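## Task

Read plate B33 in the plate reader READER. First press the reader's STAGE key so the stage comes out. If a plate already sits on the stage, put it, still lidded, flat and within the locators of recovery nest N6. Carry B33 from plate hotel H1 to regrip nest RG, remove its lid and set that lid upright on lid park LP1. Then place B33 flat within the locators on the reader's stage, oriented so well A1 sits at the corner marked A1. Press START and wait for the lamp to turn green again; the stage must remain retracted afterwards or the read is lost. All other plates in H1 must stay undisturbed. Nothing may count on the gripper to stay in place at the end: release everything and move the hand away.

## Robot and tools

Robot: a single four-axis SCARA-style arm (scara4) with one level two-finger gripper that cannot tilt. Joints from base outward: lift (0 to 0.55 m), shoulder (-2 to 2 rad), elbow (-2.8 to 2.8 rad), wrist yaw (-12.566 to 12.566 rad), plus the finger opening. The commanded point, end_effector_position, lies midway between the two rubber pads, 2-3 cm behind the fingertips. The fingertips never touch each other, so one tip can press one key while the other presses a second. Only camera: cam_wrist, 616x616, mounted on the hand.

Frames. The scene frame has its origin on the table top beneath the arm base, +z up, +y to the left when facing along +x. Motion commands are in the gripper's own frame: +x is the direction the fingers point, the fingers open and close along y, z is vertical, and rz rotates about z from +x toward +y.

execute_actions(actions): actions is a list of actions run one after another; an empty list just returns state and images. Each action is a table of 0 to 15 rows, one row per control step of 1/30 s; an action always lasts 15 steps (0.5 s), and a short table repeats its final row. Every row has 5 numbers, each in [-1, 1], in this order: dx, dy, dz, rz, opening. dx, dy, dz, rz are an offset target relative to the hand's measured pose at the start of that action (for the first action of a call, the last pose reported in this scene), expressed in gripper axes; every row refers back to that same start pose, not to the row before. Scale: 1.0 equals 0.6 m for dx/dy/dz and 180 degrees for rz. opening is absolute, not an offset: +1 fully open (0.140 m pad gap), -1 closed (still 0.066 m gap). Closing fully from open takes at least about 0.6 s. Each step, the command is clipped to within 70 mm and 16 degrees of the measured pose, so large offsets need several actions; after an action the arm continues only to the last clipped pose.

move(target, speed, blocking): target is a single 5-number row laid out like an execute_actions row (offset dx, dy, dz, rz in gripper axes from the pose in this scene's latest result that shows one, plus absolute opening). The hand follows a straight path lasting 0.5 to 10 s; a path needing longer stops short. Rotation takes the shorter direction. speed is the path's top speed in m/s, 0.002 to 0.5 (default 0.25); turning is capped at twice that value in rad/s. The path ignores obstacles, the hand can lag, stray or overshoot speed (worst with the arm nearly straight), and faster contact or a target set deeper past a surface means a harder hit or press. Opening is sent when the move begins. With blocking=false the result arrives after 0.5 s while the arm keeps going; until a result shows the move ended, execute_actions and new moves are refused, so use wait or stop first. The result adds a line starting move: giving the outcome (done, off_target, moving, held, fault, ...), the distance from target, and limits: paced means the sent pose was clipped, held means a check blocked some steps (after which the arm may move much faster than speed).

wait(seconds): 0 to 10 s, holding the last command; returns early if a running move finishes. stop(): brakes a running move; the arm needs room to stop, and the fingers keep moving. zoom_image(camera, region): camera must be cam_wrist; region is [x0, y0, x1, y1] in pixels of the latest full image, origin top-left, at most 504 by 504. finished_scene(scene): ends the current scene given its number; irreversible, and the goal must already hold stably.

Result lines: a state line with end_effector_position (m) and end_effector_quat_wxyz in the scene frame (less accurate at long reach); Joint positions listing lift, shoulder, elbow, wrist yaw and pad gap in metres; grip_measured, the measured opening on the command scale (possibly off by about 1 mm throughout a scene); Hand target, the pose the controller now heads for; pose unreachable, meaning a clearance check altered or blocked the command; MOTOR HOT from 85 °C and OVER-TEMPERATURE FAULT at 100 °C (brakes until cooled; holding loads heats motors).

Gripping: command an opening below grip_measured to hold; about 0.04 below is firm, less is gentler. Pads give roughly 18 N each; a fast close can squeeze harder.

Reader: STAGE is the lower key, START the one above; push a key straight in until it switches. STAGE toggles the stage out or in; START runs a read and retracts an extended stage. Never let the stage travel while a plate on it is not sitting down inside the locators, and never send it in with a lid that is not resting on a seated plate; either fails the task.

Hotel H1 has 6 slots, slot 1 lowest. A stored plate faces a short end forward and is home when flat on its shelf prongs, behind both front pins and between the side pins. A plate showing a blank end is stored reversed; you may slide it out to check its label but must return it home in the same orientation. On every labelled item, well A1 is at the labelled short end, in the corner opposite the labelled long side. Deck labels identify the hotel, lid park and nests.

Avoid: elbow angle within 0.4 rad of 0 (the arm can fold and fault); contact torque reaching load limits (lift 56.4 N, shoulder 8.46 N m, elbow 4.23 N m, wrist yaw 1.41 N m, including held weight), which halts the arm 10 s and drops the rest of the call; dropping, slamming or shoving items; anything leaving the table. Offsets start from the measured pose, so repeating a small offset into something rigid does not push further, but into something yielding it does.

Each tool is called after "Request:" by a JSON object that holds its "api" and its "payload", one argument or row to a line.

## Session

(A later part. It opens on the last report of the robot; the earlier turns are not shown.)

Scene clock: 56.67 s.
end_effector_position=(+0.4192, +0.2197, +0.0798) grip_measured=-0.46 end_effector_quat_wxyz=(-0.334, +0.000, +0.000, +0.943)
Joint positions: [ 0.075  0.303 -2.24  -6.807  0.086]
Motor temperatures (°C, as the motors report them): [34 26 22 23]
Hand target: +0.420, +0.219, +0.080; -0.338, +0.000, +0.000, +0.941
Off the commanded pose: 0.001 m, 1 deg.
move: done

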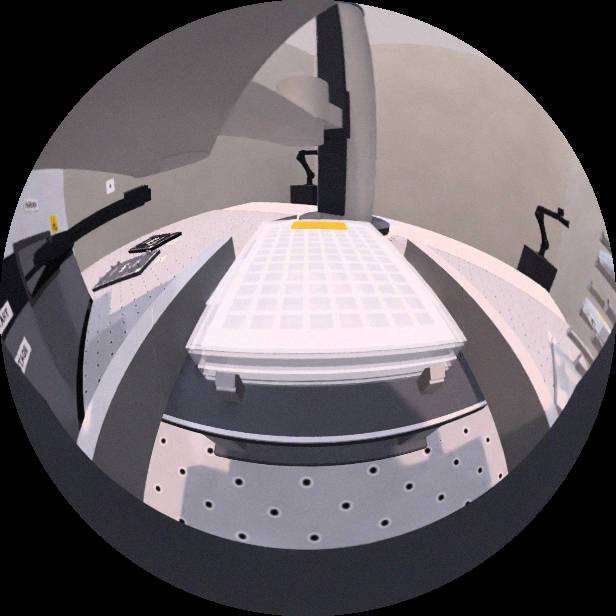

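Request:
{"api": "move", "payload": {
  "target": [-0.001,-0.001,-0.005,-0.003,-0.5],
  "speed": 0.008
}}

Request:
{"api": "move", "payload": {
  "target": [0,0,0,0,-0.2]
}}

Scene clock: 57.73 s.
end_effector_position=(+0.4193, +0.2202, +0.0774) grip_measured=-0.46 end_effector_quat_wxyz=(-0.331, +0.000, +0.000, +0.944)
Joint positions: [ 0.072  0.304 -2.243 -6.81   0.086]
Motor temperatures (°C, as the motors report them): [34 26 22 23]
Hand target: +0.419, +0.221, +0.077; -0.330, +0.000, +0.000, +0.944
Off the commanded pose: 0.001 m, 0 deg.
move: done

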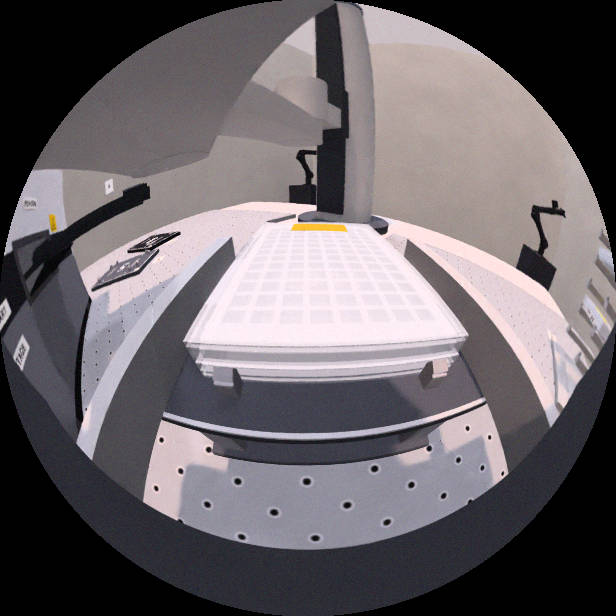

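Scene clock: 58.23 s.
end_effector_position=(+0.4194, +0.2201, +0.0775) grip_measured=-0.20 end_effector_quat_wxyz=(-0.331, +0.000, +0.000, +0.943)
Joint positions: [ 0.072  0.304 -2.243 -6.81   0.096]
Motor temperatures (°C, as the motors report them): [34 26 22 23]
Hand target: +0.419, +0.220, +0.077; -0.331, +0.000, +0.000, +0.944
Off the commanded pose: 0.000 m, 0 deg.
move: done

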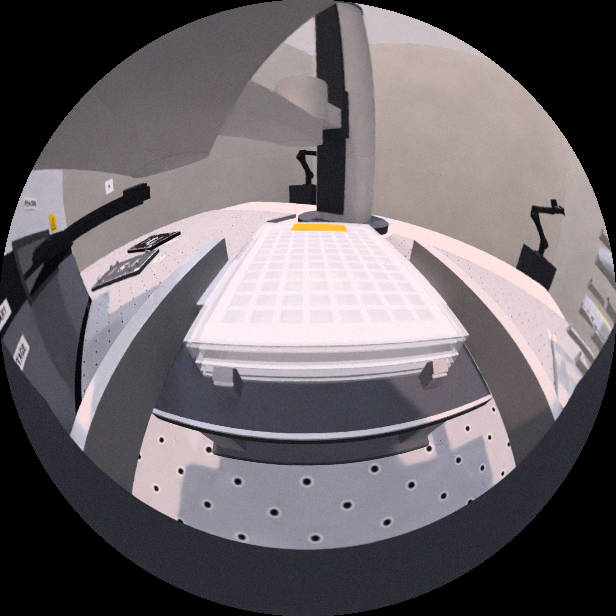

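Request:
{"api": "move", "payload": {
  "target": [0.02,0,0.0155,0,-0.2],
  "speed": 0.05
}}

Request:
{"api": "execute_actions", "payload": {
  "actions": [
    [[0,0,0,0,-0.38],[0,0,0,0,-0.38],[0,0,0,0,-0.38],[0,0,0,0,-0.38],[0,0,0,0,-0.41],[0,0,0,0,-0.43],[0,0,0,0,-0.45],[0,0,0,0,-0.47],[0,0,0,0,-0.49],[0,0,0,0,-0.51]]
  ]
}}

Request:
{"api": "move", "payload": {
  "target": [0,0,0.03,0,-0.51],
  "speed": 0.03
}}

Scene clock: 59.23 s.
end_effector_position=(+0.4100, +0.2126, +0.0868) grip_measured=-0.20 end_effector_quat_wxyz=(-0.332, +0.000, +0.000, +0.943)
Joint positions: [ 0.082  0.259 -2.142 -6.866  0.096]
Motor temperatures (°C, as the motors report them): [34 26 22 23]
Hand target: +0.410, +0.213, +0.087; -0.331, +0.000, +0.000, +0.943
Off the commanded pose: 0.000 m, 0 deg.
move: done

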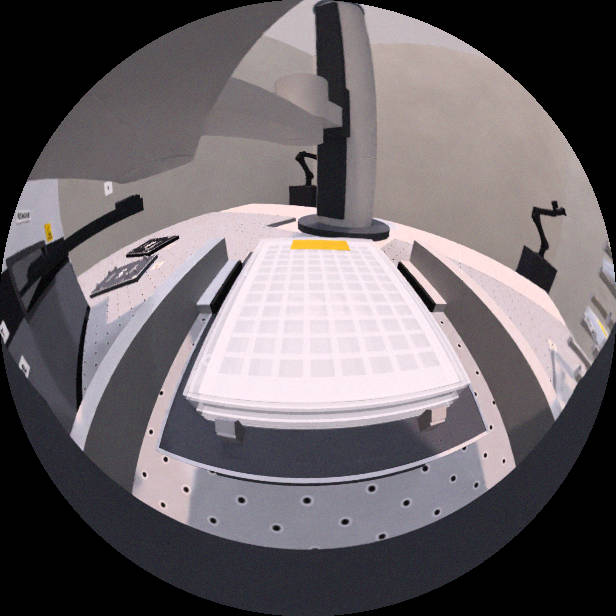

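Scene clock: 59.73 s.
end_effector_position=(+0.4100, +0.2126, +0.0868) grip_measured=-0.47 end_effector_quat_wxyz=(-0.332, +0.000, +0.000, +0.943)
Joint positions: [ 0.082  0.259 -2.142 -6.866  0.085]
Motor temperatures (°C, as the motors report them): [34 26 22 23]
Hand target: +0.410, +0.213, +0.087; -0.332, +0.000, +0.000, +0.943
Off the commanded pose: 0.000 m, 0 deg.

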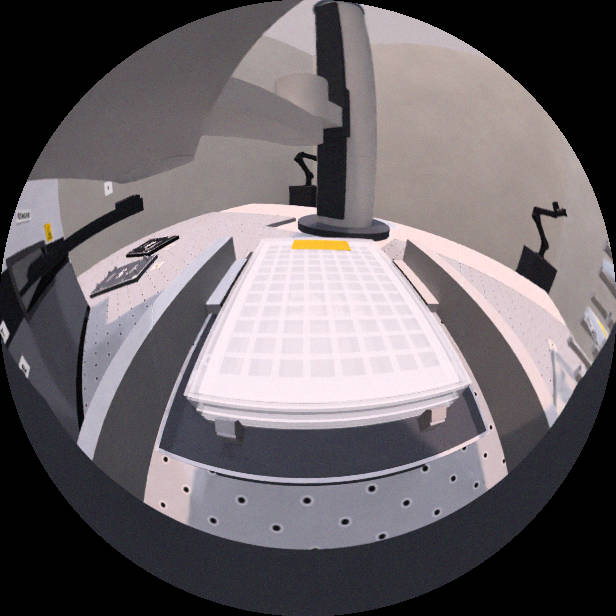

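Scene clock: 60.57 s.
end_effector_position=(+0.4100, +0.2126, +0.1048) grip_measured=-0.47 end_effector_quat_wxyz=(-0.332, +0.000, +0.000, +0.943)
Joint positions: [ 0.1    0.259 -2.142 -6.866  0.085]
Motor temperatures (°C, as the motors report them): [34 26 22 23]
Hand target: +0.410, +0.213, +0.105; -0.332, +0.000, +0.000, +0.943
Off the commanded pose: 0.000 m, 0 deg.
move: done

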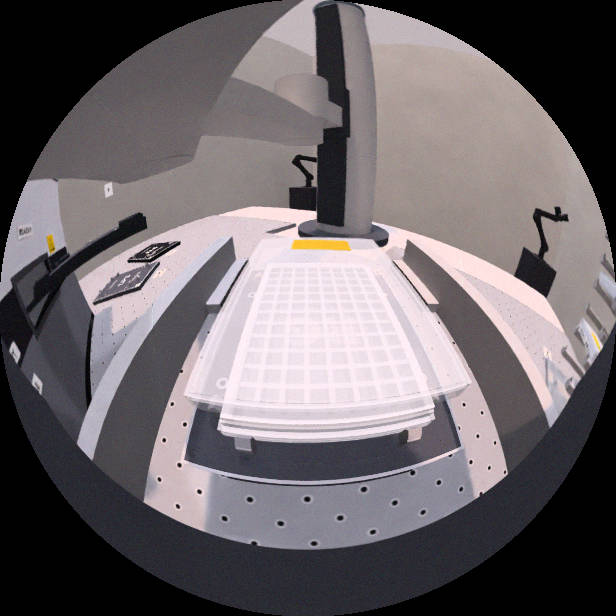

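Request:
{"api": "move", "payload": {
  "target": [0,0,0.14,0,-0.51]
}}

Request:
{"api": "move", "payload": {
  "target": [0.315,0.692,0,0.59,-0.51],
  "speed": 0.35
}}

Request:
{"api": "move", "payload": {
  "target": [0,0,-0.2,0,-0.51]
}}

Scene clock: 62.10 s.
end_effector_position=(+0.4100, +0.2126, +0.1889) grip_measured=-0.47 end_effector_quat_wxyz=(-0.331, +0.000, +0.000, +0.943)
Joint positions: [ 0.184  0.259 -2.142 -6.866  0.085]
Motor temperatures (°C, as the motors report them): [34 26 22 23]
Hand target: +0.410, +0.213, +0.189; -0.332, +0.000, +0.000, +0.943
Off the commanded pose: 0.000 m, 0 deg.
move: done

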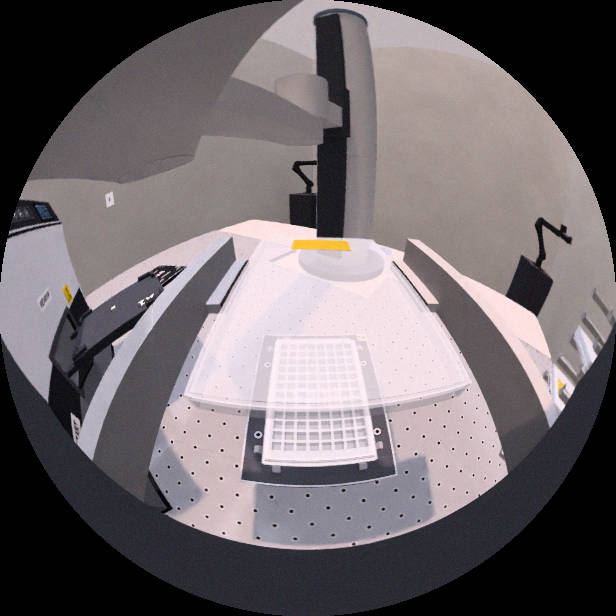

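Scene clock: 65.20 s.
end_effector_position=(+0.5228, -0.2300, +0.1889) grip_measured=-0.47 end_effector_quat_wxyz=(+0.953, -0.000, -0.000, -0.302)
Joint positions: [ 0.184 -1.461 -1.114 -4.321  0.085]
Motor temperatures (°C, as the motors report them): [34 26 22 23]
Hand target: +0.523, -0.230, +0.189; +0.954, -0.000, -0.000, -0.301
Off the commanded pose: 0.001 m, 0 deg.
move: done

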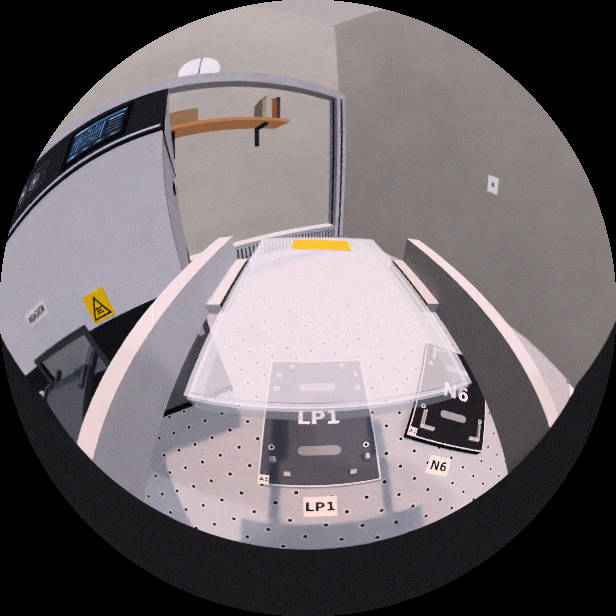

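Scene clock: 66.10 s.
end_effector_position=(+0.5228, -0.2300, +0.0688) grip_measured=-0.47 end_effector_quat_wxyz=(+0.953, -0.000, -0.000, -0.302)
Joint positions: [ 0.064 -1.461 -1.114 -4.321  0.085]
Motor temperatures (°C, as the motors report them): [34 26 22 23]
Hand target: +0.523, -0.230, +0.069; +0.953, -0.000, -0.000, -0.302
Off the commanded pose: 0.000 m, 0 deg.
move: done

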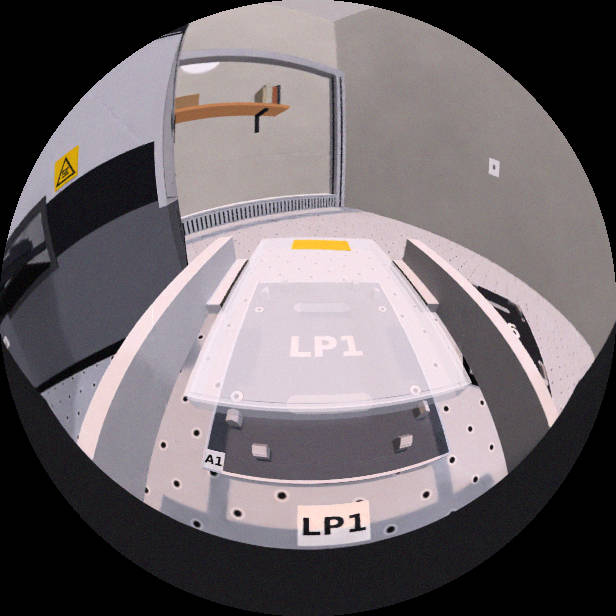

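Request:
{"api": "move", "payload": {
  "target": [0.004,-0.005,-0.055,0,-0.51],
  "speed": 0.08
}}

Request:
{"api": "zoom_image", "payload": {
  "camera": "cam_wrist",
  "region": [160,220,500,480]
}}

Scene clock: 67.33 s.
end_effector_position=(+0.5229, -0.2336, +0.0359) grip_measured=-0.47 end_effector_quat_wxyz=(+0.953, -0.000, -0.000, -0.302)
Joint positions: [ 0.031 -1.468 -1.124 -4.304  0.085]
Motor temperatures (°C, as the motors report them): [34 26 22 23]
Hand target: +0.523, -0.234, +0.036; +0.953, -0.000, -0.000, -0.302
Off the commanded pose: 0.000 m, 0 deg.
move: done

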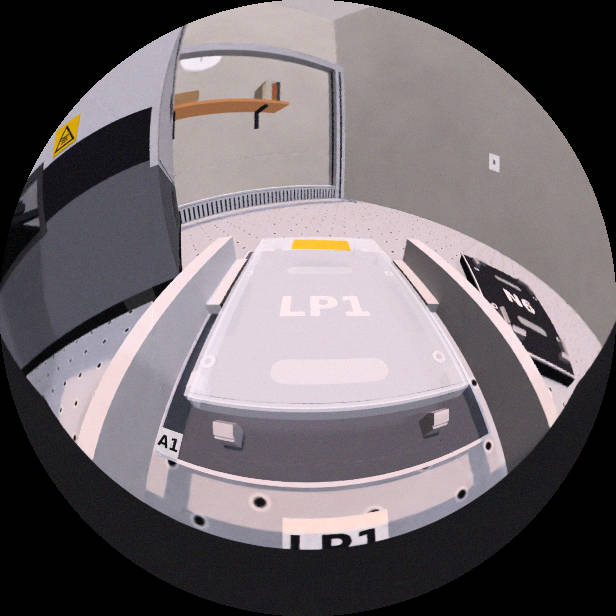

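Region (160, 220, 500, 480) of cam_wrist's 616x616 image, scaled by 1.482, with more detail than that image has; it fills the top 385 rows of this view, and the rest is white.

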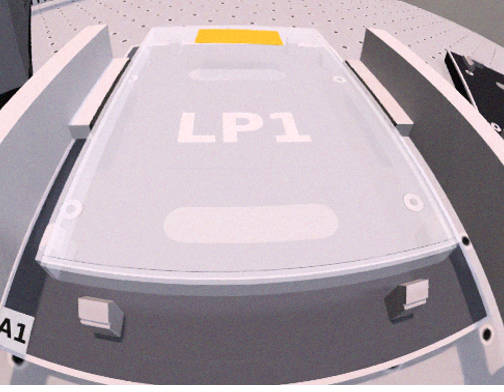

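Request:
{"api": "move", "payload": {
  "target": [0,0,-0.014,0,-0.51],
  "speed": 0.01
}}

Request:
{"api": "zoom_image", "payload": {
  "camera": "cam_wrist",
  "region": [160,220,500,480]
}}

Scene clock: 68.97 s.
end_effector_position=(+0.5226, -0.2330, +0.0280) grip_measured=-0.47 end_effector_quat_wxyz=(+0.954, -0.000, -0.000, -0.301)
Joint positions: [ 0.023 -1.468 -1.121 -4.306  0.085]
Motor temperatures (°C, as the motors report them): [34 26 22 23]
Hand target: +0.523, -0.234, +0.027; +0.953, -0.000, -0.000, -0.302
Off the commanded pose: 0.001 m, 0 deg.
move: done

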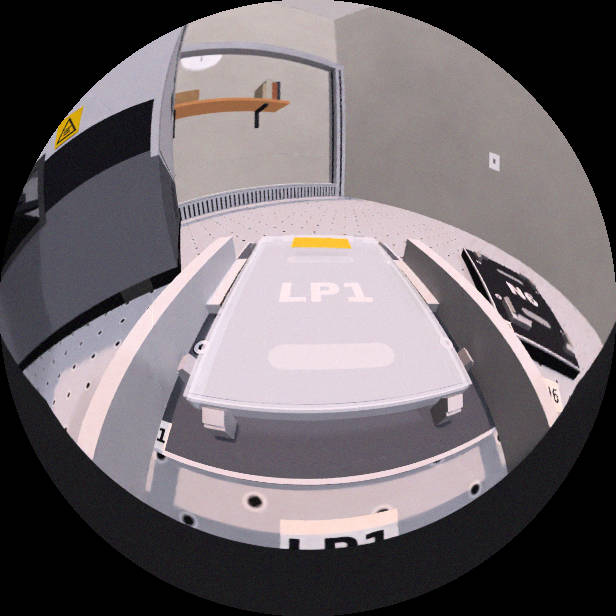

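Region (160, 220, 500, 480) of cam_wrist's 616x616 image, scaled by 1.482, with more detail than that image has; it fills the top 385 rows of this view, and the rest is white.

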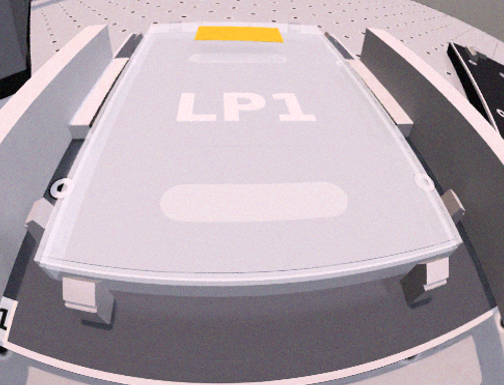

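Request:
{"api": "move", "payload": {
  "target": [-0.0015,0.0008,-0.003,0.002,-0.5],
  "speed": 0.006
}}

Request:
{"api": "zoom_image", "payload": {
  "camera": "cam_wrist",
  "region": [160,220,500,480]
}}

Scene clock: 69.90 s.
end_effector_position=(+0.5223, -0.2327, +0.0269) grip_measured=-0.47 end_effector_quat_wxyz=(+0.954, -0.000, -0.000, -0.300)
Joint positions: [ 0.022 -1.47  -1.119 -4.303  0.085]
Motor temperatures (°C, as the motors report them): [34 26 22 23]
Hand target: +0.522, -0.232, +0.026; +0.954, -0.000, -0.000, -0.298
Off the commanded pose: 0.001 m, 0 deg.
move: done

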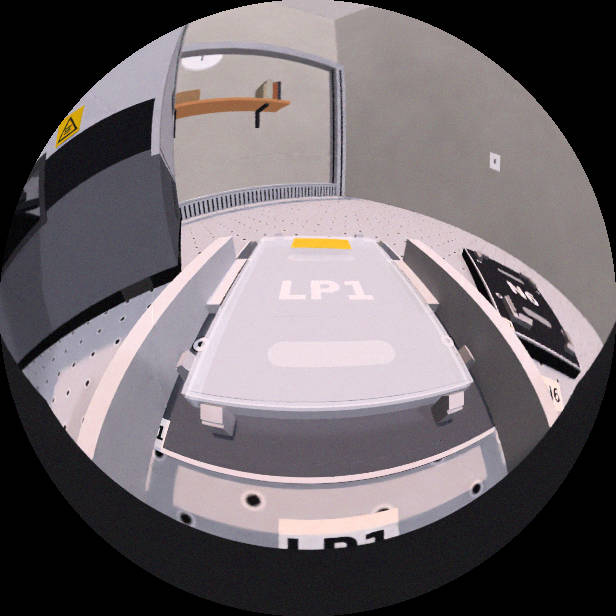

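Region (160, 220, 500, 480) of cam_wrist's 616x616 image, scaled by 1.482, with more detail than that image has; it fills the top 385 rows of this view, and the rest is white.

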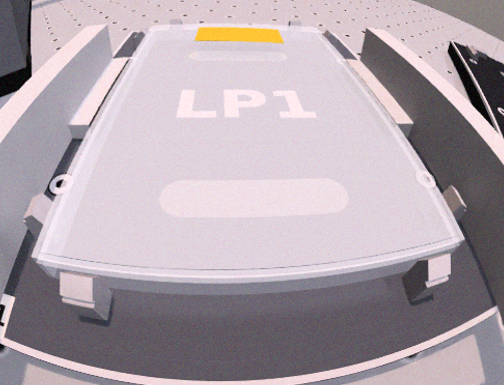

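Release and look.

Request:
{"api": "move", "payload": {
  "target": [0,0,0,0,-0.2]
}}

Request:
{"api": "move", "payload": {
  "target": [-0.02,0,0.03,0,-0.2],
  "speed": 0.1
}}

Request:
{"api": "zoom_image", "payload": {
  "camera": "cam_wrist",
  "region": [180,230,470,450]
}}

Scene clock: 70.83 s.
end_effector_position=(+0.5224, -0.2327, +0.0270) grip_measured=-0.20 end_effector_quat_wxyz=(+0.954, -0.000, -0.000, -0.300)
Joint positions: [ 0.022 -1.47  -1.119 -4.303  0.096]
Motor temperatures (°C, as the motors report them): [34 26 22 23]
Hand target: +0.522, -0.233, +0.027; +0.954, -0.000, -0.000, -0.300
Off the commanded pose: 0.000 m, 0 deg.
move: done

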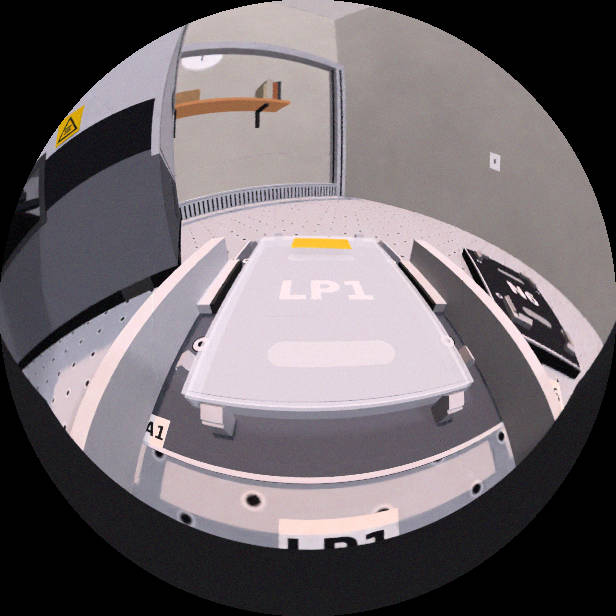

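Scene clock: 71.53 s.
end_effector_position=(+0.5126, -0.2258, +0.0450) grip_measured=-0.20 end_effector_quat_wxyz=(+0.954, -0.000, -0.000, -0.299)
Joint positions: [ 0.04  -1.488 -1.065 -4.339  0.096]
Motor temperatures (°C, as the motors report them): [34 26 22 23]
Hand target: +0.513, -0.226, +0.045; +0.954, -0.000, -0.000, -0.300
Off the commanded pose: 0.000 m, 0 deg.
move: done

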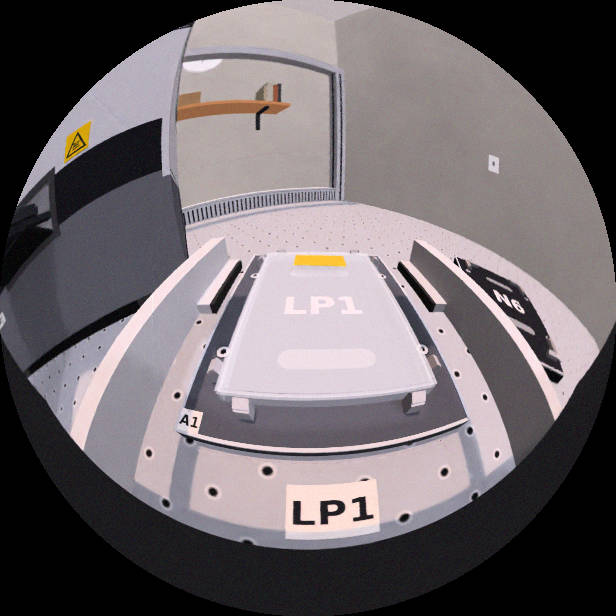

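Region (180, 230, 470, 450) of cam_wrist's 616x616 image, scaled by 1.738, with more detail than that image has; it fills the top 382 rows of this view, and the rest is white.

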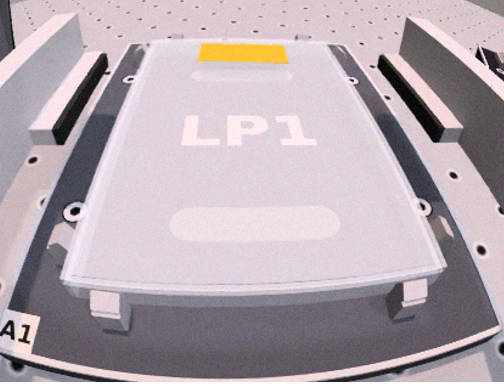

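Request:
{"api": "move", "payload": {
  "target": [0,0,0.24,0,-0.2],
  "speed": 0.35
}}

Request:
{"api": "move", "payload": {
  "target": [-0.201,0.339,0,0.194,-0.2],
  "speed": 0.35
}}

Request:
{"api": "zoom_image", "payload": {
  "camera": "cam_wrist",
  "region": [190,230,450,490]
}}

Scene clock: 72.87 s.
end_effector_position=(+0.5126, -0.2258, +0.1890) grip_measured=-0.20 end_effector_quat_wxyz=(+0.954, -0.000, -0.000, -0.300)
Joint positions: [ 0.184 -1.488 -1.065 -4.339  0.096]
Motor temperatures (°C, as the motors report them): [34 26 22 23]
Hand target: +0.513, -0.226, +0.189; +0.954, -0.000, -0.000, -0.299
Off the commanded pose: 0.000 m, 0 deg.
move: done

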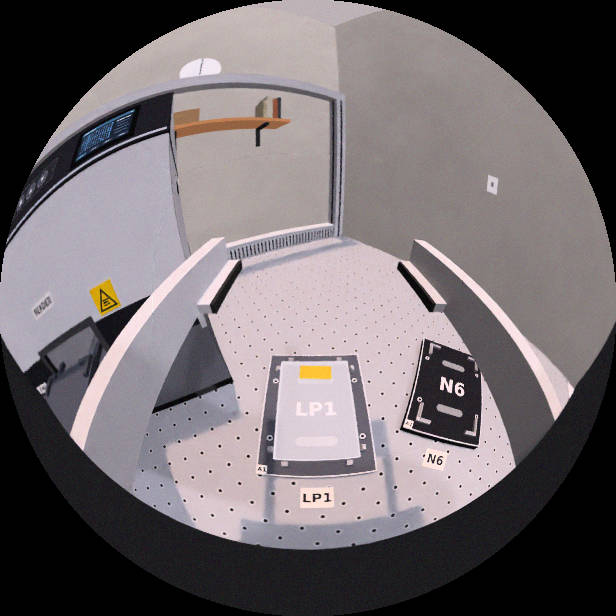

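Scene clock: 74.20 s.
end_effector_position=(+0.5297, +0.0102, +0.1890) grip_measured=-0.20 end_effector_quat_wxyz=(+1.000, -0.000, -0.000, +0.001)
Joint positions: [ 0.184 -0.934 -0.839 -4.509  0.096]
Motor temperatures (°C, as the motors report them): [34 26 22 23]
Hand target: +0.530, +0.010, +0.189; +1.000, -0.000, -0.000, +0.001
Off the commanded pose: 0.000 m, 0 deg.
move: done

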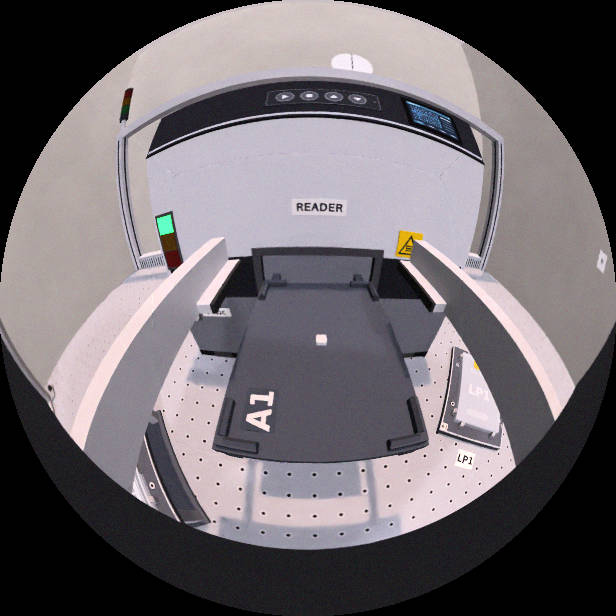

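Region (190, 230, 450, 490) of cam_wrist's 616x616 image, scaled by 1.938, with more detail than that image has.

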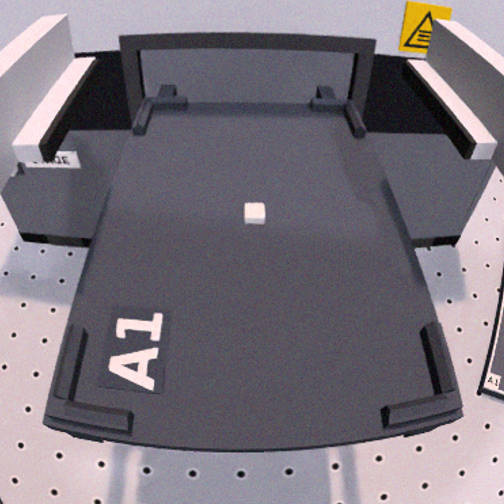

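Request:
{"api": "move", "payload": {
  "target": [-0.1995,0.3375,0,0.2145,0],
  "speed": 0.35
}}

Request:
{"api": "move", "payload": {
  "target": [0,0,-0.15,0,0]
}}

Scene clock: 76.17 s.
end_effector_position=(+0.4095, +0.2127, +0.1890) grip_measured=+0.00 end_effector_quat_wxyz=(+0.944, -0.000, -0.000, +0.331)
Joint positions: [ 0.184 -0.232 -0.678 -4.698  0.103]
Motor temperatures (°C, as the motors report them): [34 26 22 23]
Hand target: +0.410, +0.213, +0.189; +0.944, -0.000, -0.000, +0.331
Off the commanded pose: 0.000 m, 0 deg.
move: done

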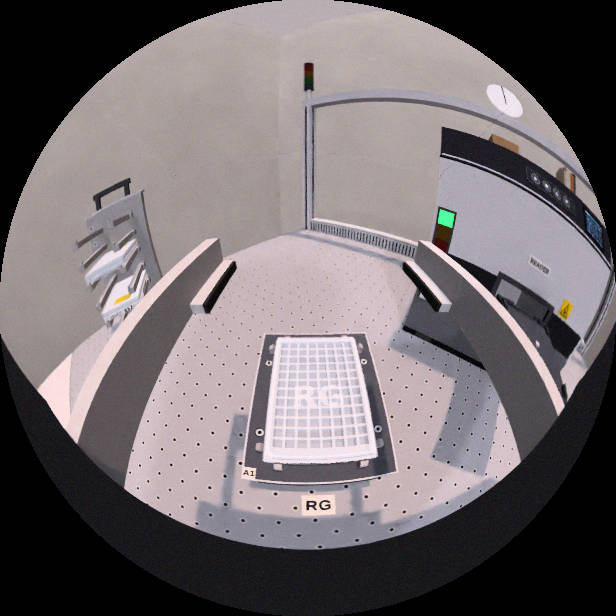

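Scene clock: 76.97 s.
end_effector_position=(+0.4095, +0.2127, +0.0990) grip_measured=+0.00 end_effector_quat_wxyz=(+0.944, -0.000, -0.000, +0.331)
Joint positions: [ 0.094 -0.232 -0.678 -4.698  0.103]
Motor temperatures (°C, as the motors report them): [34 26 22 23]
Hand target: +0.410, +0.213, +0.099; +0.944, -0.000, -0.000, +0.331
Off the commanded pose: 0.000 m, 0 deg.
move: done

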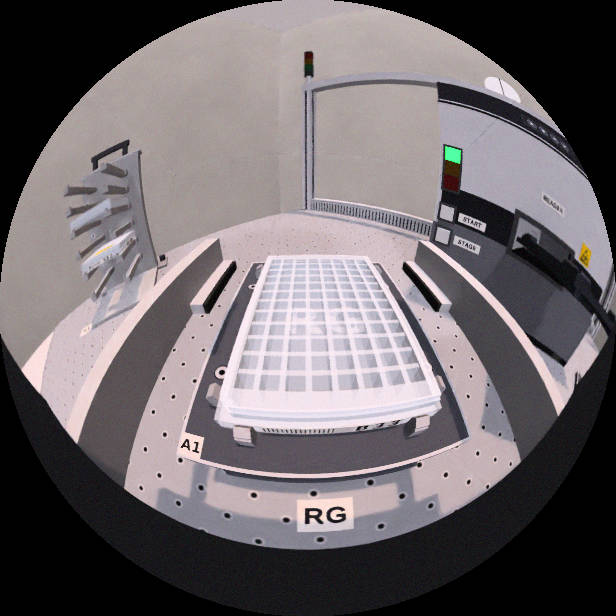

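Request:
{"api": "move", "payload": {
  "target": [-0.005,-0.0005,-0.0355,0,-0.2],
  "speed": 0.06
}}

Request:
{"api": "execute_actions", "payload": {
  "actions": [
    [[0,0,0,0,-0.38],[0,0,0,0,-0.38],[0,0,0,0,-0.38],[0,0,0,0,-0.38],[0,0,0,0,-0.41],[0,0,0,0,-0.43],[0,0,0,0,-0.45],[0,0,0,0,-0.47],[0,0,0,0,-0.49],[0,0,0,0,-0.51]]
  ]
}}

Request:
{"api": "move", "payload": {
  "target": [0,0,0.165,0,-0.51],
  "speed": 0.15
}}

Scene clock: 78.27 s.
end_effector_position=(+0.4073, +0.2106, +0.0777) grip_measured=-0.20 end_effector_quat_wxyz=(+0.943, -0.000, -0.000, +0.331)
Joint positions: [ 0.073 -0.234 -0.666 -4.708  0.096]
Motor temperatures (°C, as the motors report them): [34 26 22 23]
Hand target: +0.407, +0.211, +0.078; +0.944, -0.000, -0.000, +0.331
Off the commanded pose: 0.000 m, 0 deg.
move: done

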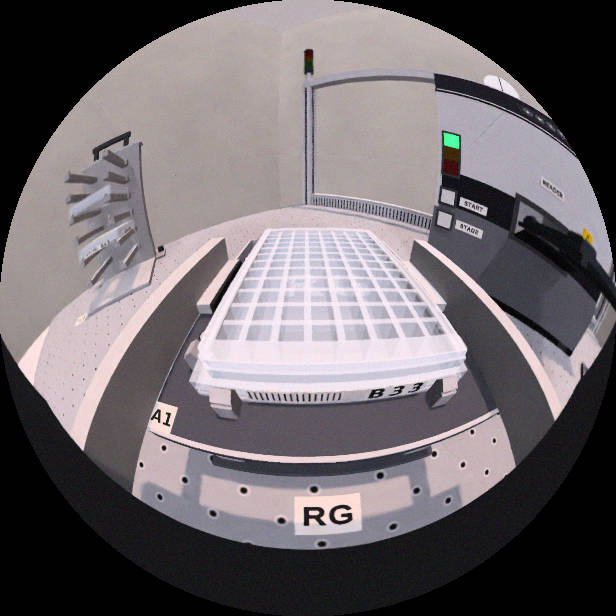

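Scene clock: 78.77 s.
end_effector_position=(+0.4075, +0.2105, +0.0777) grip_measured=-0.46 end_effector_quat_wxyz=(+0.944, -0.000, -0.000, +0.331)
Joint positions: [ 0.073 -0.234 -0.666 -4.71   0.086]
Motor temperatures (°C, as the motors report them): [34 26 22 23]
Hand target: +0.407, +0.211, +0.078; +0.943, -0.000, -0.000, +0.331
Off the commanded pose: 0.000 m, 0 deg.

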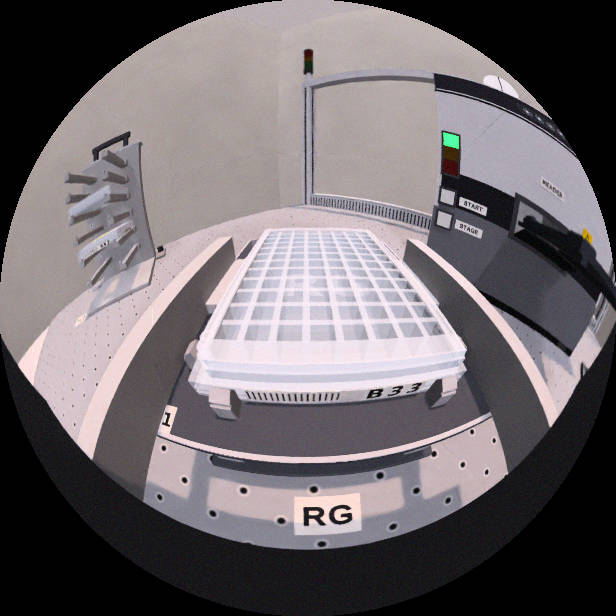

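Scene clock: 79.77 s.
end_effector_position=(+0.4076, +0.2104, +0.1767) grip_measured=-0.46 end_effector_quat_wxyz=(+0.944, -0.000, -0.000, +0.331)
Joint positions: [ 0.172 -0.234 -0.666 -4.71   0.086]
Motor temperatures (°C, as the motors report them): [34 26 22 23]
Hand target: +0.408, +0.210, +0.177; +0.944, -0.000, -0.000, +0.331
Off the commanded pose: 0.000 m, 0 deg.
move: done

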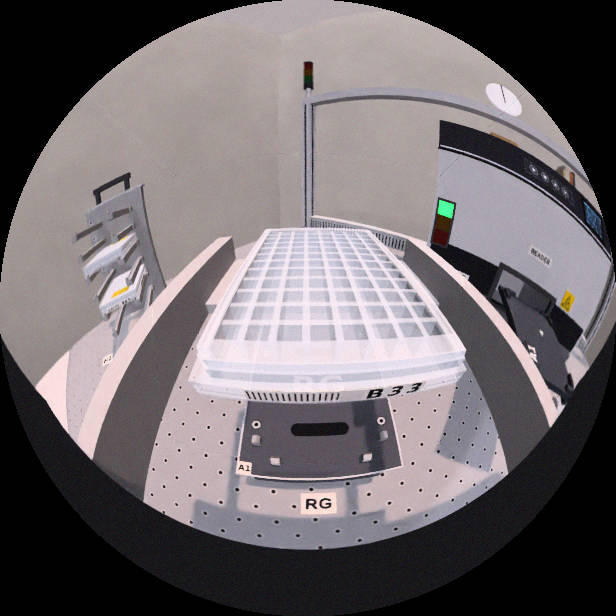

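Request:
{"api": "move", "payload": {
  "target": [-0.0497,-0.388,0,-0.216,-0.51],
  "speed": 0.25
}}

Request:
{"api": "zoom_image", "payload": {
  "camera": "cam_wrist",
  "region": [160,200,500,480]
}}

Scene clock: 81.67 s.
end_effector_position=(+0.5297, +0.0097, +0.1767) grip_measured=-0.46 end_effector_quat_wxyz=(+1.000, -0.000, -0.000, -0.003)
Joint positions: [ 0.172 -0.932 -0.839 -4.518  0.086]
Motor temperatures (°C, as the motors report them): [34 26 22 23]
Hand target: +0.530, +0.010, +0.177; +1.000, -0.000, -0.000, -0.002
Off the commanded pose: 0.000 m, 0 deg.
move: done

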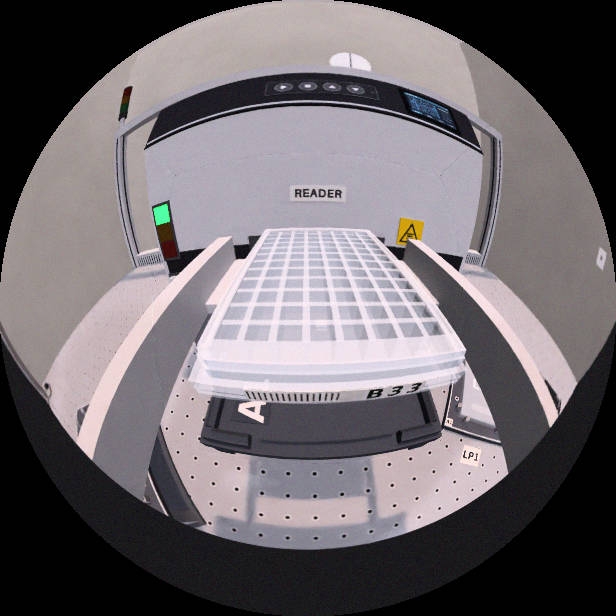

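Region (160, 200, 500, 480) of cam_wrist's 616x616 image, scaled by 1.482, with more detail than that image has; it fills the top 415 rows of this view, and the rest is white.

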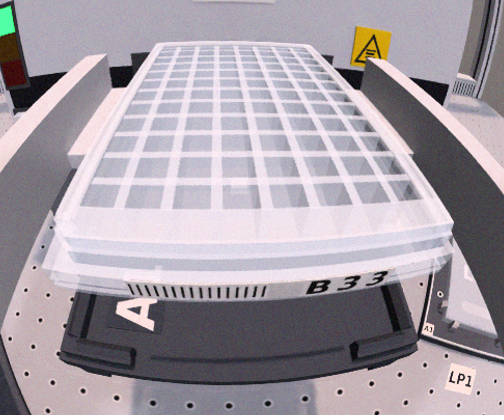

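Request:
{"api": "move", "payload": {
  "target": [0,0,-0.025,0,-0.51],
  "speed": 0.03
}}

Request:
{"api": "zoom_image", "payload": {
  "camera": "cam_wrist",
  "region": [160,300,500,480]
}}

Scene clock: 82.77 s.
end_effector_position=(+0.5297, +0.0097, +0.1616) grip_measured=-0.46 end_effector_quat_wxyz=(+1.000, -0.000, -0.000, -0.003)
Joint positions: [ 0.157 -0.932 -0.839 -4.518  0.086]
Motor temperatures (°C, as the motors report them): [34 26 22 23]
Hand target: +0.530, +0.010, +0.162; +1.000, -0.000, -0.000, -0.003
Off the commanded pose: 0.000 m, 0 deg.
move: done

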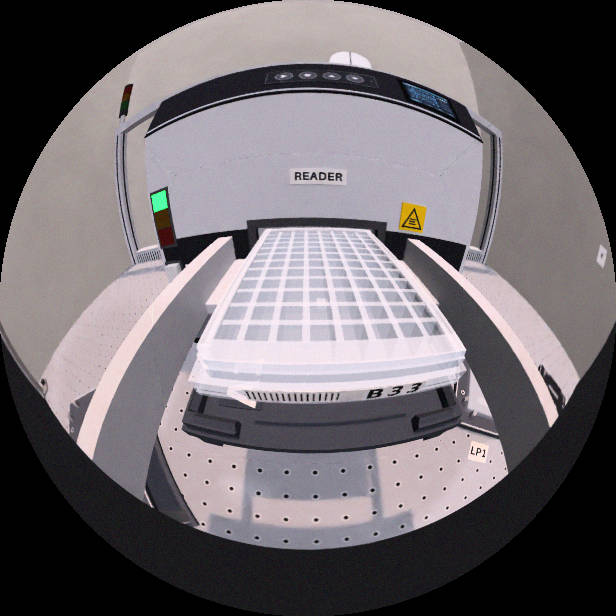

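Region (160, 300, 500, 480) of cam_wrist's 616x616 image, scaled by 1.482, with more detail than that image has; it fills the top 267 rows of this view, and the rest is white.

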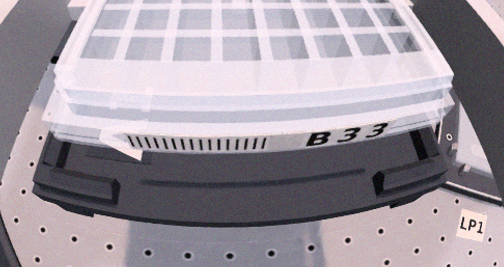

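Request:
{"api": "move", "payload": {
  "target": [-0.001,0.0025,-0.012,0,-0.51],
  "speed": 0.012
}}

Request:
{"api": "zoom_image", "payload": {
  "camera": "cam_wrist",
  "region": [160,300,500,480]
}}

Scene clock: 83.97 s.
end_effector_position=(+0.5293, +0.0108, +0.1546) grip_measured=-0.46 end_effector_quat_wxyz=(+1.000, -0.000, -0.000, -0.004)
Joint positions: [ 0.15  -0.925 -0.838 -4.527  0.086]
Motor temperatures (°C, as the motors report them): [34 26 22 23]
Hand target: +0.529, +0.011, +0.154; +1.000, -0.000, -0.000, -0.003
Off the commanded pose: 0.000 m, 0 deg.
move: done

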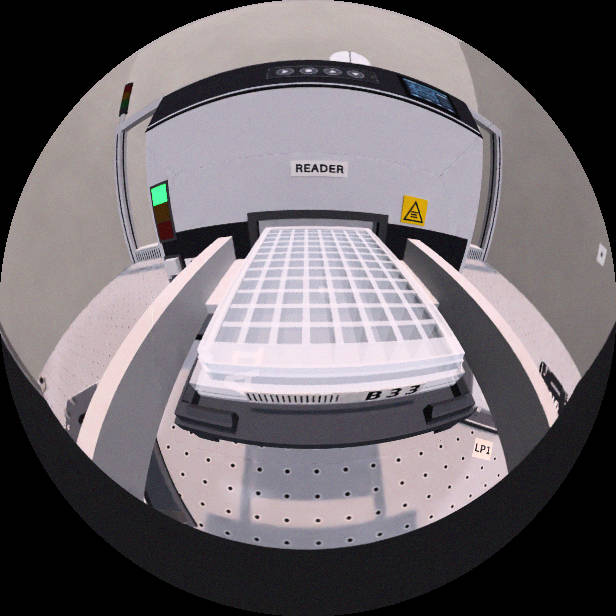

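Region (160, 300, 500, 480) of cam_wrist's 616x616 image, scaled by 1.482, with more detail than that image has; it fills the top 267 rows of this view, and the rest is white.

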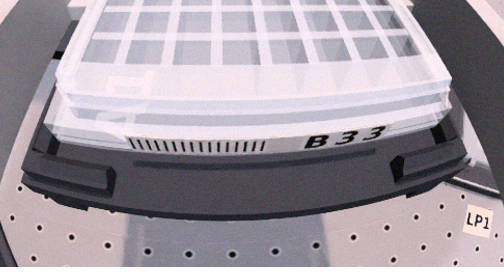

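Request:
{"api": "move", "payload": {
  "target": [-0.0035,0,0.001,-0.002,-0.51],
  "speed": 0.01
}}

Request:
{"api": "move", "payload": {
  "target": [0,0,-0.006,0,-0.51],
  "speed": 0.008
}}

Request:
{"api": "zoom_image", "payload": {
  "camera": "cam_wrist",
  "region": [160,200,500,480]
}}

Scene clock: 84.90 s.
end_effector_position=(+0.5275, +0.0108, +0.1553) grip_measured=-0.46 end_effector_quat_wxyz=(+1.000, -0.000, -0.000, -0.007)
Joint positions: [ 0.15  -0.923 -0.83  -4.544  0.086]
Motor temperatures (°C, as the motors report them): [34 26 22 23]
Hand target: +0.527, +0.011, +0.155; +1.000, -0.000, -0.000, -0.007
Off the commanded pose: 0.000 m, 0 deg.
move: done

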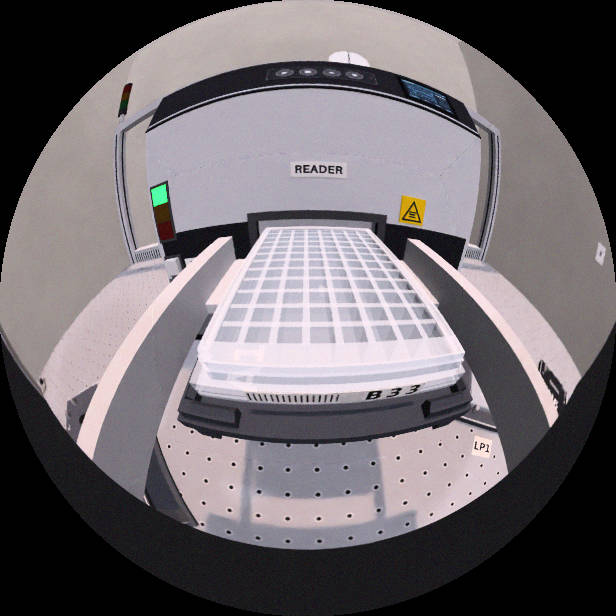

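Scene clock: 85.60 s.
end_effector_position=(+0.5275, +0.0108, +0.1526) grip_measured=-0.46 end_effector_quat_wxyz=(+1.000, -0.000, -0.000, -0.007)
Joint positions: [ 0.148 -0.923 -0.83  -4.543  0.086]
Motor temperatures (°C, as the motors report them): [34 26 22 23]
Hand target: +0.527, +0.011, +0.152; +1.000, -0.000, -0.000, -0.007
Off the commanded pose: 0.001 m, 0 deg.
move: done

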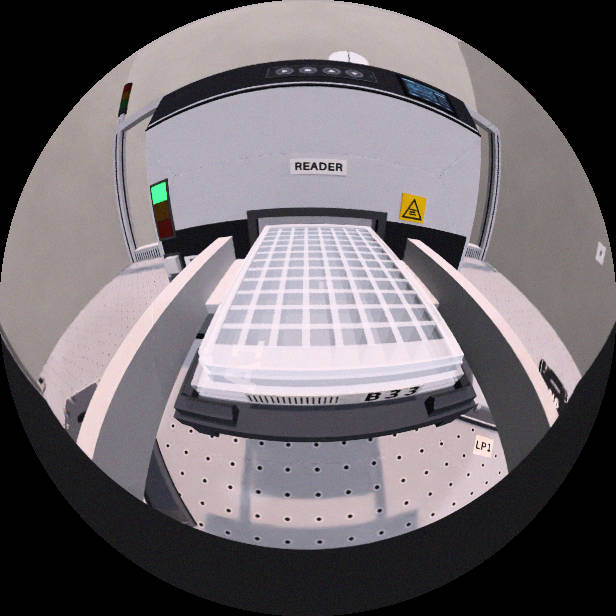

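Region (160, 200, 500, 480) of cam_wrist's 616x616 image, scaled by 1.482, with more detail than that image has; it fills the top 415 rows of this view, and the rest is white.

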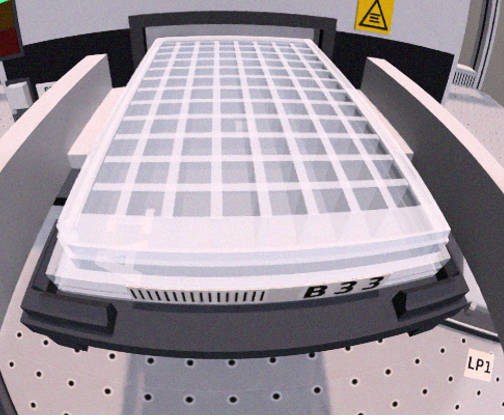

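Request:
{"api": "move", "payload": {
  "target": [0,0,0,0,-0.2]
}}

Request:
{"api": "move", "payload": {
  "target": [0.05,0,0.06,0,0.3],
  "speed": 0.1
}}

Request:
{"api": "zoom_image", "payload": {
  "camera": "cam_wrist",
  "region": [210,230,430,400]
}}

Scene clock: 86.53 s.
end_effector_position=(+0.5275, +0.0108, +0.1527) grip_measured=-0.20 end_effector_quat_wxyz=(+1.000, -0.000, -0.000, -0.007)
Joint positions: [ 0.148 -0.923 -0.83  -4.543  0.096]
Motor temperatures (°C, as the motors report them): [34 26 22 23]
Hand target: +0.528, +0.011, +0.153; +1.000, -0.000, -0.000, -0.007
Off the commanded pose: 0.000 m, 0 deg.
move: done

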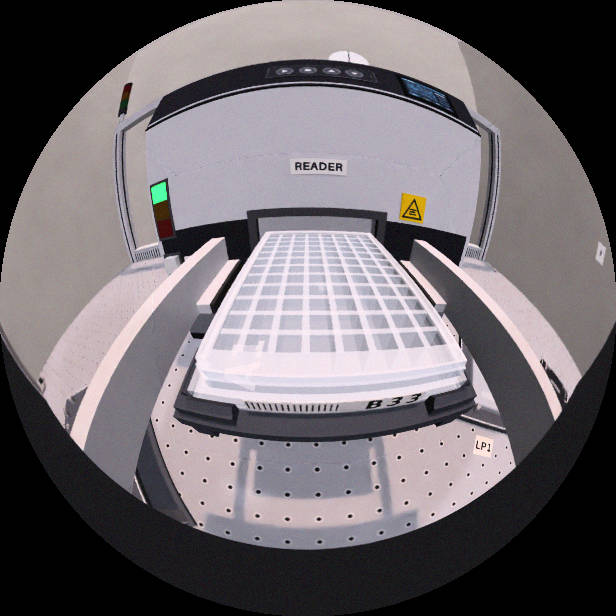

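Scene clock: 87.30 s.
end_effector_position=(+0.5576, +0.0103, +0.1887) grip_measured=+0.30 end_effector_quat_wxyz=(+1.000, -0.000, -0.000, -0.007)
Joint positions: [ 0.184 -0.893 -0.961 -4.443  0.114]
Motor temperatures (°C, as the motors report them): [34 26 22 23]
Hand target: +0.558, +0.010, +0.189; +1.000, -0.000, -0.000, -0.007
Off the commanded pose: 0.000 m, 0 deg.
move: done

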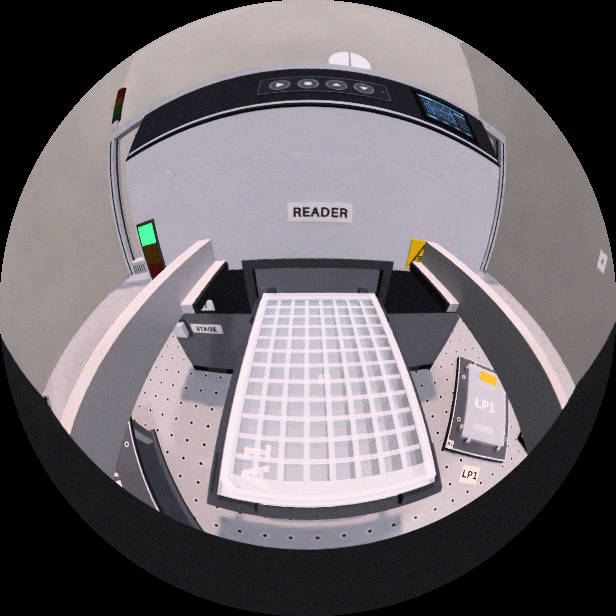

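Region (210, 230, 430, 400) of cam_wrist's 616x616 image, scaled by 2.291, with more detail than that image has; it fills the top 389 rows of this view, and the rest is white.

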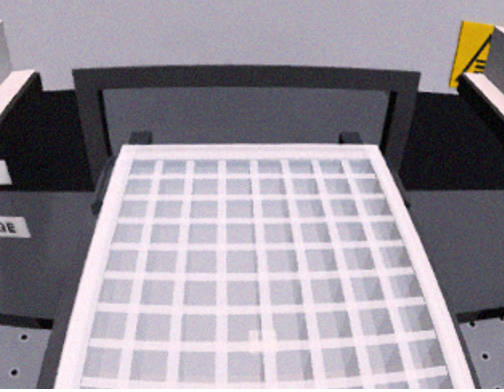

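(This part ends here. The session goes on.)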